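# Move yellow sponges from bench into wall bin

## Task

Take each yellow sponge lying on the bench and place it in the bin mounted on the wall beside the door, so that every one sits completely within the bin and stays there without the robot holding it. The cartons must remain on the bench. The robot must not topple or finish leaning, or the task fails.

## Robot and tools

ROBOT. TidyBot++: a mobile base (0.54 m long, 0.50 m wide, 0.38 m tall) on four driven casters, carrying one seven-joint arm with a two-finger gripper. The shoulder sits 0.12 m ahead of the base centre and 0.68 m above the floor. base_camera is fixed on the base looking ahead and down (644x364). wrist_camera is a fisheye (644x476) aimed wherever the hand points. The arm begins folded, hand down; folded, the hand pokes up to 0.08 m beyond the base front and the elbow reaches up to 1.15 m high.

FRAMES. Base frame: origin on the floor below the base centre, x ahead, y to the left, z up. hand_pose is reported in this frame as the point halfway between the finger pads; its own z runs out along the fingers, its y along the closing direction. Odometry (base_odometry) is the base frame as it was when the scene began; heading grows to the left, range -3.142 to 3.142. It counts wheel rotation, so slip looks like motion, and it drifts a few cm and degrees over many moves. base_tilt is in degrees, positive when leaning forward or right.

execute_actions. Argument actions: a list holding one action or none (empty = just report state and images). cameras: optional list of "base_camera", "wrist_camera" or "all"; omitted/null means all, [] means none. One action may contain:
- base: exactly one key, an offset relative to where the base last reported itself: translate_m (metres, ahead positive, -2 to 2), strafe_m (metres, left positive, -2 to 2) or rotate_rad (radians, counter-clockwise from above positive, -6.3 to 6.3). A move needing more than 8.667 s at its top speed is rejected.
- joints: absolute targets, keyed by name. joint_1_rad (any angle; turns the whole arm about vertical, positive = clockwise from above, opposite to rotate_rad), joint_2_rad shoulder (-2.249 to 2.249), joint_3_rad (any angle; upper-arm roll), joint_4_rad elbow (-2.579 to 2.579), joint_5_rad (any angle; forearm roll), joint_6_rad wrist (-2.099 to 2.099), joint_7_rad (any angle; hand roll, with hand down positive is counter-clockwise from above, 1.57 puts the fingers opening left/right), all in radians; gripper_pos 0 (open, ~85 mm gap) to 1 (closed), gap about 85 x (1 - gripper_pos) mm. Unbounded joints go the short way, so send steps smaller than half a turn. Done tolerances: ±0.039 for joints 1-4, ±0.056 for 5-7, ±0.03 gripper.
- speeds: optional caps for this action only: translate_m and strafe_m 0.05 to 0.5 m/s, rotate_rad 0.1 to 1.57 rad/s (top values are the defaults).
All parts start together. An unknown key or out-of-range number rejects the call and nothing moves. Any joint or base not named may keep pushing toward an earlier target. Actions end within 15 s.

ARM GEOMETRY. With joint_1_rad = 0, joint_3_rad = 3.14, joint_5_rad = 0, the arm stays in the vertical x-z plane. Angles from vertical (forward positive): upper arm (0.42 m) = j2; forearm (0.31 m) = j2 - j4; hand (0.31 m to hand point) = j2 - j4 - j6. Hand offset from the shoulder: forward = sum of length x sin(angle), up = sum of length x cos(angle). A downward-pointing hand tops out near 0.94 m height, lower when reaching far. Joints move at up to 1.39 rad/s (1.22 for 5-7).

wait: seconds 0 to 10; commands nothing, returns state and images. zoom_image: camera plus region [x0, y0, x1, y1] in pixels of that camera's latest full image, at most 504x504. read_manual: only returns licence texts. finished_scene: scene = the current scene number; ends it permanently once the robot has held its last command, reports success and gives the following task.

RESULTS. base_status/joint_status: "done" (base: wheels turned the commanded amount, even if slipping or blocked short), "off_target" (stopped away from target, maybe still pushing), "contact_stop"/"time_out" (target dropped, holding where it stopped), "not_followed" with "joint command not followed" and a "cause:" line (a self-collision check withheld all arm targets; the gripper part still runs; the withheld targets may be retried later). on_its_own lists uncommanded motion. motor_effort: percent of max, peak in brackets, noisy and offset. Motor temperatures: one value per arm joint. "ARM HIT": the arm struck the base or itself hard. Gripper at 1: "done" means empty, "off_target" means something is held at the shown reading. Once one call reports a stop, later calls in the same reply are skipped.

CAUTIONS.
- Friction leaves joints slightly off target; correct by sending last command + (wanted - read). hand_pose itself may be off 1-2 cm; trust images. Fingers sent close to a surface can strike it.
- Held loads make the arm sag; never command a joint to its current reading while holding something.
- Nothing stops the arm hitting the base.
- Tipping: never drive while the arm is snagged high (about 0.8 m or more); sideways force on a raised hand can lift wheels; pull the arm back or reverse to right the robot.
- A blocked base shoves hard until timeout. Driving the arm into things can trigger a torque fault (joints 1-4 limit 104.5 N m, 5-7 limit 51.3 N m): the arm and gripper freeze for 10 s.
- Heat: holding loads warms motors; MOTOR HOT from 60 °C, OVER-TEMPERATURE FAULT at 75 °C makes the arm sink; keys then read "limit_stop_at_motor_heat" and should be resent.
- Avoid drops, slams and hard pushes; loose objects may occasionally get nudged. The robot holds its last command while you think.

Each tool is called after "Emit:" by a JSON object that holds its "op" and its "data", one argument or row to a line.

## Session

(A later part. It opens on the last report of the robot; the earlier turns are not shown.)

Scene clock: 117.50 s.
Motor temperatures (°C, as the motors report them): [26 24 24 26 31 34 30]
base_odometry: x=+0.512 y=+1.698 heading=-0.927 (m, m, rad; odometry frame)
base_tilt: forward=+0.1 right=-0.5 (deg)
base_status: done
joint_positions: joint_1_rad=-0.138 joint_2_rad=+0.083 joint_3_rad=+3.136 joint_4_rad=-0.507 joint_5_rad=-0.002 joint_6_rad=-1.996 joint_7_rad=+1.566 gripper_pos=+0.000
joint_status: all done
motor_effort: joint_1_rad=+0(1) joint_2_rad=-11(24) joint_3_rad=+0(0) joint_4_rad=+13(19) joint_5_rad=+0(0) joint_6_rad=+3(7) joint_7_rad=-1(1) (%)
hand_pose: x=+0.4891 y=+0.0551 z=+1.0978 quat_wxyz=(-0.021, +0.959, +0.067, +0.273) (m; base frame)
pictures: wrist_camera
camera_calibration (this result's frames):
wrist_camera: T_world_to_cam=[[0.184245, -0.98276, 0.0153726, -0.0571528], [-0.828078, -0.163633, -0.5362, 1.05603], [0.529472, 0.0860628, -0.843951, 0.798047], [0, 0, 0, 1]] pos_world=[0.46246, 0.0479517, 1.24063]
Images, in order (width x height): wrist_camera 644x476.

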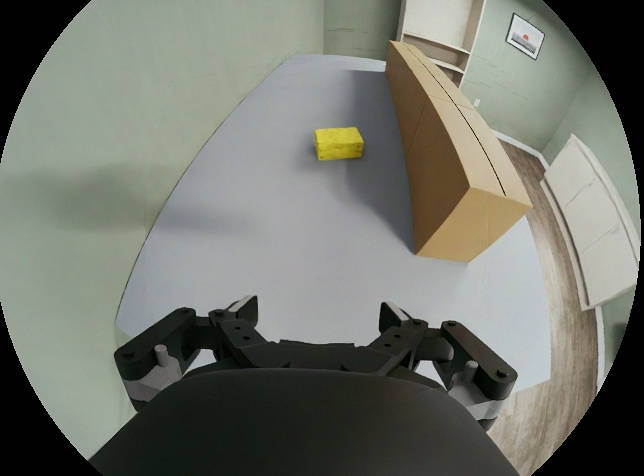

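Emit:
{"op": "execute_actions", "data": {
  "actions": [
    {"base":{"translate_m":0.14},"joints":{"joint_1_rad":-0.1,"joint_2_rad":0.27,"joint_4_rad":-0.8,"joint_6_rad":-0.7,"gripper_pos":0.4}}
  ],
  "cameras": []
}}

Emit:
{"op": "execute_actions", "data": {
  "actions": [
    {"joints":{"joint_4_rad":-1.2}}
  ],
  "cameras": ["wrist_camera"]
}}

Emit:
{"op": "execute_actions", "data": {
  "actions": [
    {"base":{"translate_m":-0.25},"speeds":{"translate_m":0.12}}
  ],
  "cameras": ["wrist_camera"]
}}

Emit:
{"op": "execute_actions", "data": {
  "actions": [
    {"joints":{"joint_4_rad":-0.5}}
  ],
  "cameras": []
}}

Emit:
{"op": "execute_actions", "data": {
  "actions": [
    {"base":{"translate_m":0.1},"joints":{"joint_2_rad":0.085,"joint_6_rad":-2.0,"gripper_pos":0}}
  ],
  "cameras": ["wrist_camera"]
}}

Scene clock: 130.87 s.
Motor temperatures (°C, as the motors report them): [26 24 24 26 31 34 30]
base_odometry: x=+0.596 y=+1.585 heading=-0.927 (m, m, rad; odometry frame)
base_tilt: forward=+0.2 right=-0.5 (deg)
base_status: done
joint_positions: joint_1_rad=-0.118 joint_2_rad=+0.266 joint_3_rad=+3.136 joint_4_rad=-0.790 joint_5_rad=-0.002 joint_6_rad=-0.712 joint_7_rad=+1.566 gripper_pos=+0.400
joint_status: all done
motor_effort: joint_1_rad=+0(0) joint_2_rad=-25(28) joint_3_rad=+0(0) joint_4_rad=+21(22) joint_5_rad=+0(0) joint_6_rad=+6(6) joint_7_rad=-1(0) (%)
hand_pose: x=+0.8032 y=+0.0858 z=+1.1812 quat_wxyz=(-0.042, +0.772, +0.045, +0.632) (m; base frame)
pictures: none
No camera images: the call's "cameras" was empty. Leave "cameras" out to get every camera's image.

Scene clock: 132.63 s.
Motor temperatures (°C, as the motors report them): [26 24 24 26 31 34 30]
base_odometry: x=+0.596 y=+1.585 heading=-0.927 (m, m, rad; odometry frame)
base_tilt: forward=+0.1 right=-0.5 (deg)
base_status: not commanded
joint_positions: joint_1_rad=-0.115 joint_2_rad=+0.257 joint_3_rad=+3.136 joint_4_rad=-1.166 joint_5_rad=-0.002 joint_6_rad=-0.691 joint_7_rad=+1.566 gripper_pos=+0.400
joint_status: all done
motor_effort: joint_1_rad=+1(2) joint_2_rad=-22(28) joint_3_rad=+0(2) joint_4_rad=+18(24) joint_5_rad=-1(3) joint_6_rad=+2(6) joint_7_rad=-1(2) (%)
hand_pose: x=+0.7982 y=+0.0830 z=+0.9742 quat_wxyz=(-0.032, +0.870, +0.049, +0.490) (m; base frame)
pictures: wrist_camera
camera_calibration (this result's frames):
wrist_camera: T_world_to_cam=[[0.14784, -0.988547, 0.0303078, -0.0697807], [-0.49869, -0.100974, -0.860879, 1.29846], [0.85408, 0.112158, -0.507906, -0.0609609], [0, 0, 0, 1]] pos_world=[0.70991, 0.0689667, 1.08897]
Images, in order (width x height): wrist_camera 644x476.

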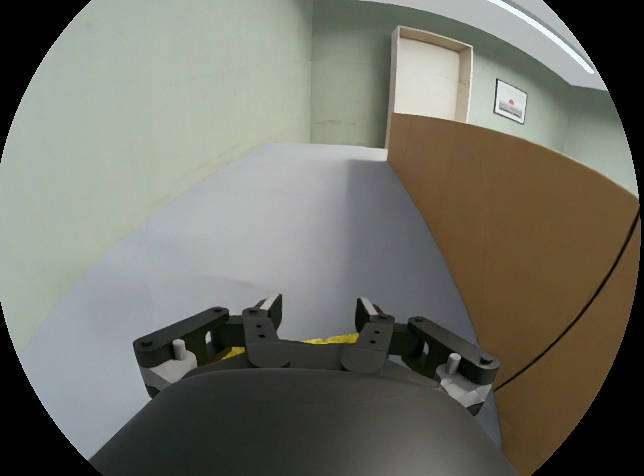

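Scene clock: 135.33 s.
Motor temperatures (°C, as the motors report them): [26 24 24 26 31 34 30]
base_odometry: x=+0.446 y=+1.785 heading=-0.927 (m, m, rad; odometry frame)
base_tilt: forward=+0.1 right=-0.5 (deg)
base_status: done
joint_positions: joint_1_rad=-0.111 joint_2_rad=+0.257 joint_3_rad=+3.136 joint_4_rad=-1.166 joint_5_rad=-0.002 joint_6_rad=-0.691 joint_7_rad=+1.566 gripper_pos=+0.400
joint_status: not commanded
motor_effort: joint_1_rad=+0(1) joint_2_rad=-23(26) joint_3_rad=+0(1) joint_4_rad=+19(19) joint_5_rad=-1(1) joint_6_rad=+3(3) joint_7_rad=-1(1) (%)
hand_pose: x=+0.7985 y=+0.0803 z=+0.9742 quat_wxyz=(-0.031, +0.870, +0.048, +0.491) (m; base frame)
pictures: wrist_camera
camera_calibration (this result's frames):
wrist_camera: T_world_to_cam=[[0.143945, -0.989121, 0.0303206, -0.0693203], [-0.498732, -0.0989754, -0.861087, 1.29845], [0.85472, 0.108827, -0.507553, -0.0614708], [0, 0, 0, 1]] pos_world=[0.710097, 0.0666382, 1.08898]
Images, in order (width x height): wrist_camera 644x476.

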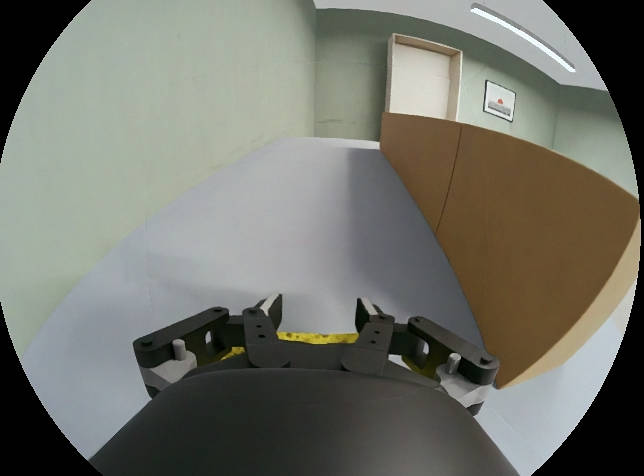

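Scene clock: 137.30 s.
Motor temperatures (°C, as the motors report them): [26 24 24 26 31 34 30]
base_odometry: x=+0.446 y=+1.785 heading=-0.927 (m, m, rad; odometry frame)
base_tilt: forward=+0.1 right=-0.5 (deg)
base_status: not commanded
joint_positions: joint_1_rad=-0.111 joint_2_rad=+0.267 joint_3_rad=+3.136 joint_4_rad=-0.512 joint_5_rad=-0.002 joint_6_rad=-0.691 joint_7_rad=+1.566 gripper_pos=+0.400
joint_status: all done
motor_effort: joint_1_rad=+0(0) joint_2_rad=-22(29) joint_3_rad=+0(0) joint_4_rad=+18(25) joint_5_rad=+1(1) joint_6_rad=+6(7) joint_7_rad=+0(1) (%)
hand_pose: x=+0.7562 y=+0.0749 z=+1.3428 quat_wxyz=(-0.046, +0.669, +0.037, +0.741) (m; base frame)
pictures: none
No camera images: the call's "cameras" was empty. Leave "cameras" out to get every camera's image.

Scene clock: 138.97 s.
Motor temperatures (°C, as the motors report them): [26 24 24 26 31 34 30]
base_odometry: x=+0.506 y=+1.705 heading=-0.927 (m, m, rad; odometry frame)
base_tilt: forward=+0.1 right=-0.5 (deg)
base_status: done
joint_positions: joint_1_rad=-0.111 joint_2_rad=+0.083 joint_3_rad=+3.136 joint_4_rad=-0.508 joint_5_rad=-0.002 joint_6_rad=-1.998 joint_7_rad=+1.566 gripper_pos=+0.000
joint_status: all done
motor_effort: joint_1_rad=+0(1) joint_2_rad=-12(24) joint_3_rad=+0(1) joint_4_rad=+13(19) joint_5_rad=+0(1) joint_6_rad=+3(6) joint_7_rad=+0(0) (%)
hand_pose: x=+0.4899 y=+0.0449 z=+1.0971 quat_wxyz=(-0.017, +0.961, +0.054, +0.272) (m; base frame)
pictures: wrist_camera
camera_calibration (this result's frames):
wrist_camera: T_world_to_cam=[[0.157338, -0.987427, 0.0152441, -0.0537969], [-0.833901, -0.141113, -0.533569, 1.05364], [0.529012, 0.0712388, -0.845619, 0.800617], [0, 0, 0, 1]] pos_world=[0.463565, 0.0385271, 1.24003]
Images, in order (width x height): wrist_camera 644x476.

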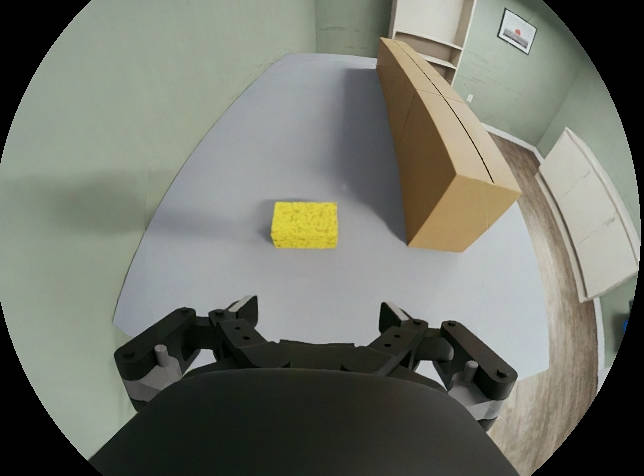

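Emit:
{"op": "execute_actions", "data": {
  "actions": [
    {"base":{"translate_m":0.15},"joints":{"joint_1_rad":-0.225,"joint_7_rad":-0.1}}
  ],
  "cameras": []
}}

Emit:
{"op": "execute_actions", "data": {
  "actions": [
    {"joints":{"joint_2_rad":0.13,"joint_4_rad":-0.76,"joint_6_rad":-1.93}}
  ],
  "cameras": ["wrist_camera"]
}}

Scene clock: 146.53 s.
Motor temperatures (°C, as the motors report them): [26 24 24 26 31 34 30]
base_odometry: x=+0.595 y=+1.585 heading=-0.928 (m, m, rad; odometry frame)
base_tilt: forward=+0.1 right=-0.5 (deg)
base_status: done
joint_positions: joint_1_rad=-0.208 joint_2_rad=+0.092 joint_3_rad=+3.136 joint_4_rad=-0.508 joint_5_rad=-0.002 joint_6_rad=-1.998 joint_7_rad=-0.100 gripper_pos=+0.000
joint_status: all done
motor_effort: joint_1_rad=+0(0) joint_2_rad=-12(16) joint_3_rad=+0(0) joint_4_rad=+13(14) joint_5_rad=+0(0) joint_6_rad=+2(3) joint_7_rad=+0(0) (%)
hand_pose: x=+0.4873 y=+0.0814 z=+1.0939 quat_wxyz=(-0.218, +0.719, -0.641, +0.157) (m; base frame)
pictures: none
No camera images: the call's "cameras" was empty. Leave "cameras" out to get every camera's image.

Scene clock: 147.83 s.
Motor temperatures (°C, as the motors report them): [26 24 24 26 31 34 30]
base_odometry: x=+0.595 y=+1.585 heading=-0.928 (m, m, rad; odometry frame)
base_tilt: forward=+0.1 right=-0.6 (deg)
base_status: not commanded
joint_positions: joint_1_rad=-0.208 joint_2_rad=+0.119 joint_3_rad=+3.136 joint_4_rad=-0.748 joint_5_rad=-0.002 joint_6_rad=-1.955 joint_7_rad=-0.100 gripper_pos=+0.000
joint_status: all done
motor_effort: joint_1_rad=+0(0) joint_2_rad=-16(16) joint_3_rad=+0(0) joint_4_rad=+16(16) joint_5_rad=+0(0) joint_6_rad=+1(3) joint_7_rad=+0(1) (%)
hand_pose: x=+0.4971 y=+0.0835 z=+1.0074 quat_wxyz=(-0.129, +0.737, -0.657, +0.093) (m; base frame)
pictures: wrist_camera
camera_calibration (this result's frames):
wrist_camera: T_world_to_cam=[[-0.935467, -0.150118, -0.319948, 0.7956], [-0.16106, 0.986913, 0.00785217, 0.0430901], [0.314582, 0.0588761, -0.947403, 0.928406], [0, 0, 0, 1]] pos_world=[0.459137, 0.0222468, 1.13379]
Images, in order (width x height): wrist_camera 644x476.

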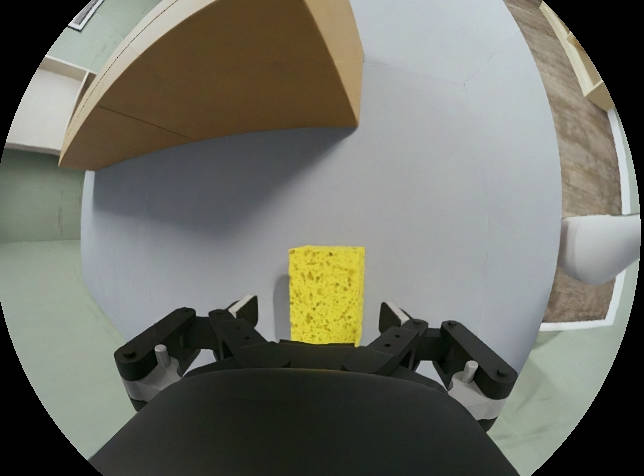

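Emit:
{"op": "execute_actions", "data": {
  "actions": [
    {"joints":{"joint_4_rad":-0.98,"joint_6_rad":-1.78}}
  ],
  "cameras": ["wrist_camera"]
}}

Emit:
{"op": "execute_actions", "data": {
  "actions": [
    {"joints":{"gripper_pos":1}}
  ],
  "cameras": []
}}

Emit:
{"op": "execute_actions", "data": {
  "actions": [
    {"joints":{"joint_4_rad":-0.6,"joint_2_rad":0.09,"joint_6_rad":-1.87}}
  ],
  "cameras": ["wrist_camera"]
}}

Scene clock: 154.07 s.
Motor temperatures (°C, as the motors report them): [26 24 24 26 31 34 30]
base_odometry: x=+0.595 y=+1.585 heading=-0.928 (m, m, rad; odometry frame)
base_tilt: forward=+0.1 right=-0.6 (deg)
base_status: not commanded
joint_positions: joint_1_rad=-0.208 joint_2_rad=+0.120 joint_3_rad=+3.136 joint_4_rad=-0.967 joint_5_rad=-0.002 joint_6_rad=-1.805 joint_7_rad=-0.100 gripper_pos=+0.000
joint_status: all done
motor_effort: joint_1_rad=+0(0) joint_2_rad=-17(18) joint_3_rad=+0(0) joint_4_rad=+17(18) joint_5_rad=-1(0) joint_6_rad=+1(1) joint_7_rad=+0(0) (%)
hand_pose: x=+0.5151 y=+0.0875 z=+0.9441 quat_wxyz=(-0.101, +0.740, -0.661, +0.072) (m; base frame)
pictures: wrist_camera
camera_calibration (this result's frames):
wrist_camera: T_world_to_cam=[[-0.954957, -0.154117, -0.253586, 0.740517], [-0.160468, 0.987031, 0.00442257, 0.0455006], [0.249616, 0.0449157, -0.967303, 0.916025], [0, 0, 0, 1]] pos_world=[0.485809, 0.0280719, 1.07366]
Images, in order (width x height): wrist_camera 644x476.

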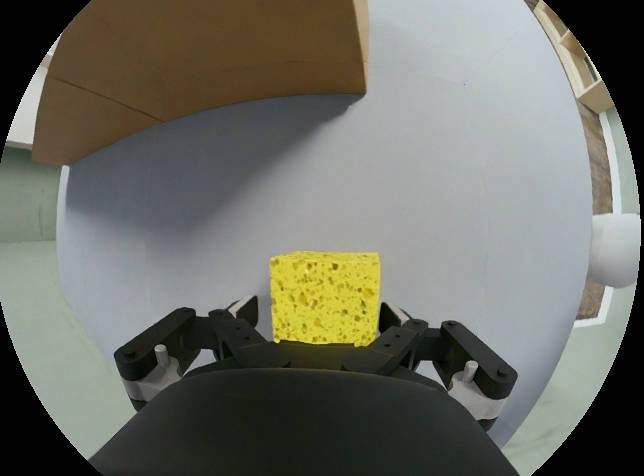

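Scene clock: 155.27 s.
Motor temperatures (°C, as the motors report them): [26 24 24 26 31 34 30]
base_odometry: x=+0.595 y=+1.585 heading=-0.928 (m, m, rad; odometry frame)
base_tilt: forward=+0.1 right=-0.5 (deg)
base_status: not commanded
joint_positions: joint_1_rad=-0.208 joint_2_rad=+0.112 joint_3_rad=+3.136 joint_4_rad=-0.965 joint_5_rad=-0.002 joint_6_rad=-1.802 joint_7_rad=-0.100 gripper_pos=+0.374
joint_status: gripper_pos off_target (ended at +0.374, target +1.000)
motor_effort: joint_1_rad=+0(1) joint_2_rad=-15(17) joint_3_rad=+0(1) joint_4_rad=+16(17) joint_5_rad=+0(1) joint_6_rad=+0(2) joint_7_rad=-1(0) (%)
hand_pose: x=+0.5139 y=+0.0874 z=+0.9482 quat_wxyz=(-0.106, +0.740, -0.660, +0.076) (m; base frame)
pictures: none
No camera images: the call's "cameras" was empty. Leave "cameras" out to get every camera's image.

Scene clock: 156.80 s.
Motor temperatures (°C, as the motors report them): [26 24 24 26 31 34 30]
base_odometry: x=+0.595 y=+1.585 heading=-0.928 (m, m, rad; odometry frame)
base_tilt: forward=+0.1 right=-0.5 (deg)
base_status: not commanded
joint_positions: joint_1_rad=-0.208 joint_2_rad=+0.104 joint_3_rad=+3.136 joint_4_rad=-0.614 joint_5_rad=-0.002 joint_6_rad=-1.844 joint_7_rad=-0.100 gripper_pos=+0.374
joint_status: all done
motor_effort: joint_1_rad=+0(0) joint_2_rad=-15(20) joint_3_rad=+0(0) joint_4_rad=+15(19) joint_5_rad=+0(0) joint_6_rad=+3(3) joint_7_rad=-1(0) (%)
hand_pose: x=+0.5300 y=+0.0908 z=+1.0766 quat_wxyz=(-0.232, +0.715, -0.638, +0.167) (m; base frame)
pictures: wrist_camera
camera_calibration (this result's frames):
wrist_camera: T_world_to_cam=[[-0.823739, -0.125934, -0.552807, 1.03893], [-0.164791, 0.986107, 0.0209134, 0.0286512], [0.542493, 0.108325, -0.833047, 0.734793], [0, 0, 0, 1]] pos_world=[0.461912, 0.0229872, 1.18585]
Images, in order (width x height): wrist_camera 644x476.

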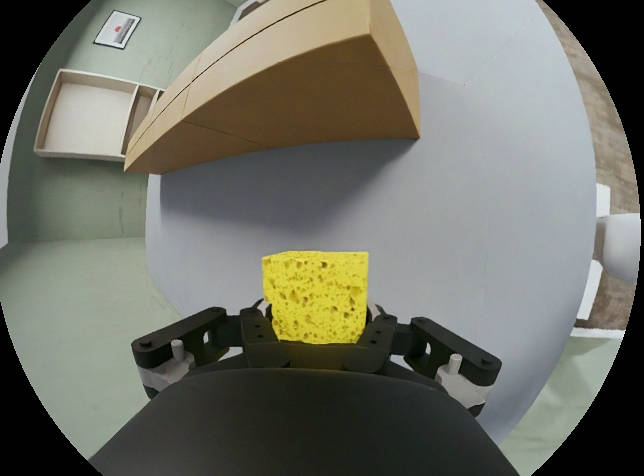

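Emit:
{"op": "execute_actions", "data": {
  "actions": [
    {"base":{"translate_m":-0.17}}
  ],
  "cameras": []
}}

Emit:
{"op": "execute_actions", "data": {
  "actions": [
    {"base":{"strafe_m":-2.0},"joints":{"joint_1_rad":0.02,"joint_7_rad":1.57}}
  ],
  "cameras": []
}}

Emit:
{"op": "execute_actions", "data": {
  "actions": [
    {"base":{"translate_m":0.2}}
  ],
  "cameras": []
}}

Emit:
{"op": "execute_actions", "data": {
  "actions": [
    {"base":{"rotate_rad":-1.571}}
  ],
  "cameras": []
}}

Emit:
{"op": "execute_actions", "data": {
  "actions": [
    {"base":{"translate_m":0.585},"joints":{"joint_2_rad":0.33,"joint_4_rad":-1.45,"joint_6_rad":-1.2}}
  ],
  "cameras": ["wrist_camera"]
}}

Scene clock: 163.73 s.
Motor temperatures (°C, as the motors report them): [26 24 24 26 31 34 30]
base_odometry: x=+0.493 y=+1.721 heading=-0.928 (m, m, rad; odometry frame)
base_tilt: forward=+0.1 right=-0.5 (deg)
base_status: done
joint_positions: joint_1_rad=-0.210 joint_2_rad=+0.089 joint_3_rad=+3.136 joint_4_rad=-0.612 joint_5_rad=-0.002 joint_6_rad=-1.847 joint_7_rad=-0.100 gripper_pos=+0.374
joint_status: not commanded
motor_effort: joint_1_rad=+0(2) joint_2_rad=-14(19) joint_3_rad=+0(2) joint_4_rad=+15(16) joint_5_rad=+0(0) joint_6_rad=+3(4) joint_7_rad=+0(1) (%)
hand_pose: x=+0.5233 y=+0.0903 z=+1.0828 quat_wxyz=(-0.237, +0.715, -0.636, +0.171) (m; base frame)
pictures: none
No camera images: the call's "cameras" was empty. Leave "cameras" out to get every camera's image.

Scene clock: 169.10 s.
Motor temperatures (°C, as the motors report them): [26 24 24 26 31 34 30]
base_odometry: x=-1.108 y=+0.523 heading=-0.928 (m, m, rad; odometry frame)
base_tilt: forward=+0.1 right=-0.6 (deg)
base_status: done
joint_positions: joint_1_rad=+0.009 joint_2_rad=+0.089 joint_3_rad=+3.136 joint_4_rad=-0.612 joint_5_rad=-0.002 joint_6_rad=-1.847 joint_7_rad=+1.569 gripper_pos=+0.374
joint_status: all done
motor_effort: joint_1_rad=+0(2) joint_2_rad=-14(15) joint_3_rad=+0(2) joint_4_rad=+15(15) joint_5_rad=+0(1) joint_6_rad=+3(3) joint_7_rad=+0(1) (%)
hand_pose: x=+0.5333 y=+0.0002 z=+1.0828 quat_wxyz=(-0.001, +0.956, -0.002, +0.292) (m; base frame)
pictures: none
No camera images: the call's "cameras" was empty. Leave "cameras" out to get every camera's image.

Scene clock: 170.73 s.
Motor temperatures (°C, as the motors report them): [26 24 24 26 31 34 30]
base_odometry: x=-0.988 y=+0.363 heading=-0.928 (m, m, rad; odometry frame)
base_tilt: forward=+0.1 right=-0.6 (deg)
base_status: done
joint_positions: joint_1_rad=+0.009 joint_2_rad=+0.097 joint_3_rad=+3.136 joint_4_rad=-0.612 joint_5_rad=-0.002 joint_6_rad=-1.848 joint_7_rad=+1.569 gripper_pos=+0.374
joint_status: not commanded
motor_effort: joint_1_rad=+0(0) joint_2_rad=-14(19) joint_3_rad=+0(0) joint_4_rad=+15(16) joint_5_rad=-1(1) joint_6_rad=+3(4) joint_7_rad=+0(0) (%)
hand_pose: x=+0.5362 y=+0.0002 z=+1.0796 quat_wxyz=(-0.001, +0.958, -0.002, +0.288) (m; base frame)
pictures: none
No camera images: the call's "cameras" was empty. Leave "cameras" out to get every camera's image.

Scene clock: 173.10 s.
Motor temperatures (°C, as the motors report them): [26 24 24 26 31 34 30]
base_odometry: x=-0.988 y=+0.363 heading=-2.499 (m, m, rad; odometry frame)
base_tilt: forward=+0.1 right=-0.5 (deg)
base_status: done
joint_positions: joint_1_rad=+0.015 joint_2_rad=+0.097 joint_3_rad=+3.136 joint_4_rad=-0.612 joint_5_rad=-0.002 joint_6_rad=-1.848 joint_7_rad=+1.569 gripper_pos=+0.374
joint_status: not commanded
motor_effort: joint_1_rad=+0(2) joint_2_rad=-14(18) joint_3_rad=+0(1) joint_4_rad=+15(16) joint_5_rad=-1(1) joint_6_rad=+3(3) joint_7_rad=+0(0) (%)
hand_pose: x=+0.5362 y=-0.0025 z=+1.0796 quat_wxyz=(+0.000, +0.958, -0.005, +0.288) (m; base frame)
pictures: none
No camera images: the call's "cameras" was empty. Leave "cameras" out to get every camera's image.

Scene clock: 175.63 s.
Motor temperatures (°C, as the motors report them): [26 24 24 26 31 34 30]
base_odometry: x=-1.457 y=+0.012 heading=-2.500 (m, m, rad; odometry frame)
base_tilt: forward=+0.1 right=-0.6 (deg)
base_status: done
joint_positions: joint_1_rad=+0.015 joint_2_rad=+0.324 joint_3_rad=+3.136 joint_4_rad=-1.434 joint_5_rad=-0.002 joint_6_rad=-1.222 joint_7_rad=+1.569 gripper_pos=+0.374
joint_status: all done
motor_effort: joint_1_rad=+0(1) joint_2_rad=-24(28) joint_3_rad=+0(0) joint_4_rad=+19(19) joint_5_rad=+0(0) joint_6_rad=+0(4) joint_7_rad=+0(0) (%)
hand_pose: x=+0.6121 y=-0.0033 z=+0.7148 quat_wxyz=(-0.001, +0.997, -0.007, +0.081) (m; base frame)
pictures: wrist_camera
camera_calibration (this result's frames):
wrist_camera: T_world_to_cam=[[0.0358161, -0.999354, -0.00306533, -0.0272922], [-0.984514, -0.0347572, -0.171826, 0.77867], [0.171608, 0.00917198, -0.985123, 0.734487], [0, 0, 0, 1]] pos_world=[0.641545, -0.0069469, 0.857272]
Images, in order (width x height): wrist_camera 644x476.

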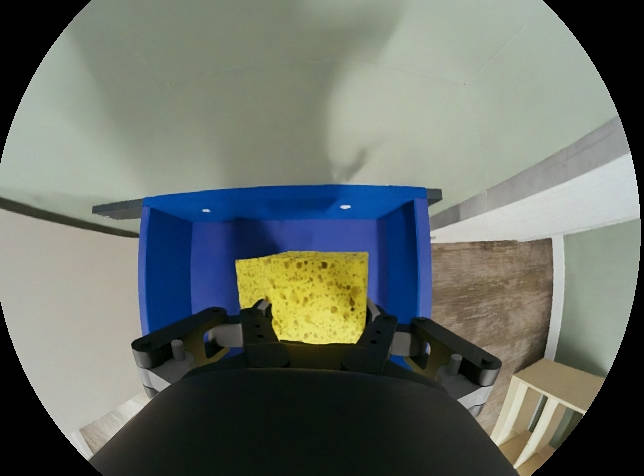

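Emit:
{"op": "execute_actions", "data": {
  "actions": [
    {"joints":{"joint_2_rad":0.45,"joint_4_rad":-1.73,"joint_6_rad":-0.82}}
  ],
  "cameras": ["wrist_camera"]
}}

Emit:
{"op": "execute_actions", "data": {
  "actions": [
    {"joints":{"gripper_pos":0.15}}
  ],
  "cameras": []
}}

Emit:
{"op": "execute_actions", "data": {
  "actions": [
    {"joints":{"joint_2_rad":0.1,"joint_4_rad":-1.45,"joint_6_rad":-1.4}}
  ],
  "cameras": ["wrist_camera"]
}}

Scene clock: 181.73 s.
Motor temperatures (°C, as the motors report them): [26 24 24 26 31 34 30]
base_odometry: x=-1.457 y=+0.012 heading=-2.500 (m, m, rad; odometry frame)
base_tilt: forward=+0.1 right=-0.5 (deg)
base_status: not commanded
joint_positions: joint_1_rad=+0.015 joint_2_rad=+0.443 joint_3_rad=+3.136 joint_4_rad=-1.720 joint_5_rad=-0.002 joint_6_rad=-0.845 joint_7_rad=+1.569 gripper_pos=+0.374
joint_status: all done
motor_effort: joint_1_rad=+0(0) joint_2_rad=-26(28) joint_3_rad=-1(1) joint_4_rad=+15(18) joint_5_rad=-1(0) joint_6_rad=+0(0) joint_7_rad=+0(0) (%)
hand_pose: x=+0.6016 y=-0.0031 z=+0.5781 quat_wxyz=(-0.002, +0.998, -0.007, +0.067) (m; base frame)
pictures: wrist_camera
camera_calibration (this result's frames):
wrist_camera: T_world_to_cam=[[0.0349153, -0.999379, -0.00465684, -0.025697], [-0.988907, -0.0338755, -0.144619, 0.731855], [0.144371, 0.00965458, -0.989477, 0.620509], [0, 0, 0, 1]] pos_world=[0.635051, -0.0068798, 0.7197]
Images, in order (width x height): wrist_camera 644x476.

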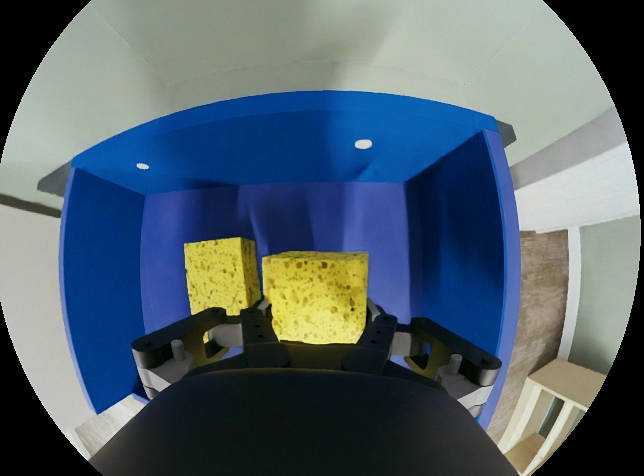

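Scene clock: 182.77 s.
Motor temperatures (°C, as the motors report them): [26 24 24 26 31 34 30]
base_odometry: x=-1.457 y=+0.012 heading=-2.500 (m, m, rad; odometry frame)
base_tilt: forward=+0.1 right=-0.5 (deg)
base_status: not commanded
joint_positions: joint_1_rad=+0.015 joint_2_rad=+0.443 joint_3_rad=+3.136 joint_4_rad=-1.720 joint_5_rad=-0.002 joint_6_rad=-0.845 joint_7_rad=+1.569 gripper_pos=+0.150
joint_status: all done
motor_effort: joint_1_rad=+0(0) joint_2_rad=-26(26) joint_3_rad=+0(0) joint_4_rad=+16(16) joint_5_rad=+0(0) joint_6_rad=+0(0) joint_7_rad=+0(0) (%)
hand_pose: x=+0.6016 y=-0.0031 z=+0.5781 quat_wxyz=(-0.002, +0.998, -0.007, +0.067) (m; base frame)
pictures: none
No camera images: the call's "cameras" was empty. Leave "cameras" out to get every camera's image.

Scene clock: 184.23 s.
Motor temperatures (°C, as the motors report them): [26 24 24 26 31 34 30]
base_odometry: x=-1.457 y=+0.012 heading=-2.500 (m, m, rad; odometry frame)
base_tilt: forward=+0.1 right=-0.5 (deg)
base_status: not commanded
joint_positions: joint_1_rad=+0.015 joint_2_rad=+0.100 joint_3_rad=+3.136 joint_4_rad=-1.461 joint_5_rad=-0.002 joint_6_rad=-1.379 joint_7_rad=+1.569 gripper_pos=+0.150
joint_status: all done
motor_effort: joint_1_rad=+0(0) joint_2_rad=-18(29) joint_3_rad=+0(1) joint_4_rad=+19(20) joint_5_rad=-1(0) joint_6_rad=+0(0) joint_7_rad=-1(1) (%)
hand_pose: x=+0.5375 y=-0.0024 z=+0.7984 quat_wxyz=(-0.001, +0.995, -0.006, +0.100) (m; base frame)
pictures: wrist_camera
camera_calibration (this result's frames):
wrist_camera: T_world_to_cam=[[0.0363627, -0.999339, -0.000111227, -0.0261269], [-0.976987, -0.035526, -0.210318, 0.746334], [0.210175, 0.0077564, -0.977633, 0.802879], [0, 0, 0, 1]] pos_world=[0.561364, -0.00582285, 0.941886]
Images, in order (width x height): wrist_camera 644x476.

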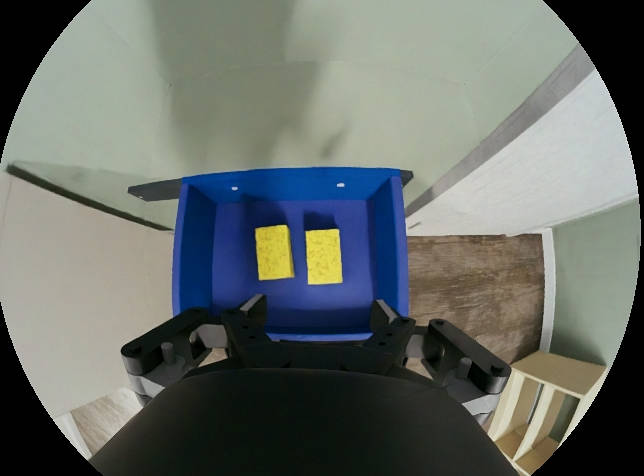

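Emit:
{"op": "finished_scene", "data": {
  "scene": 2
}}

The scene is finished: the task was done.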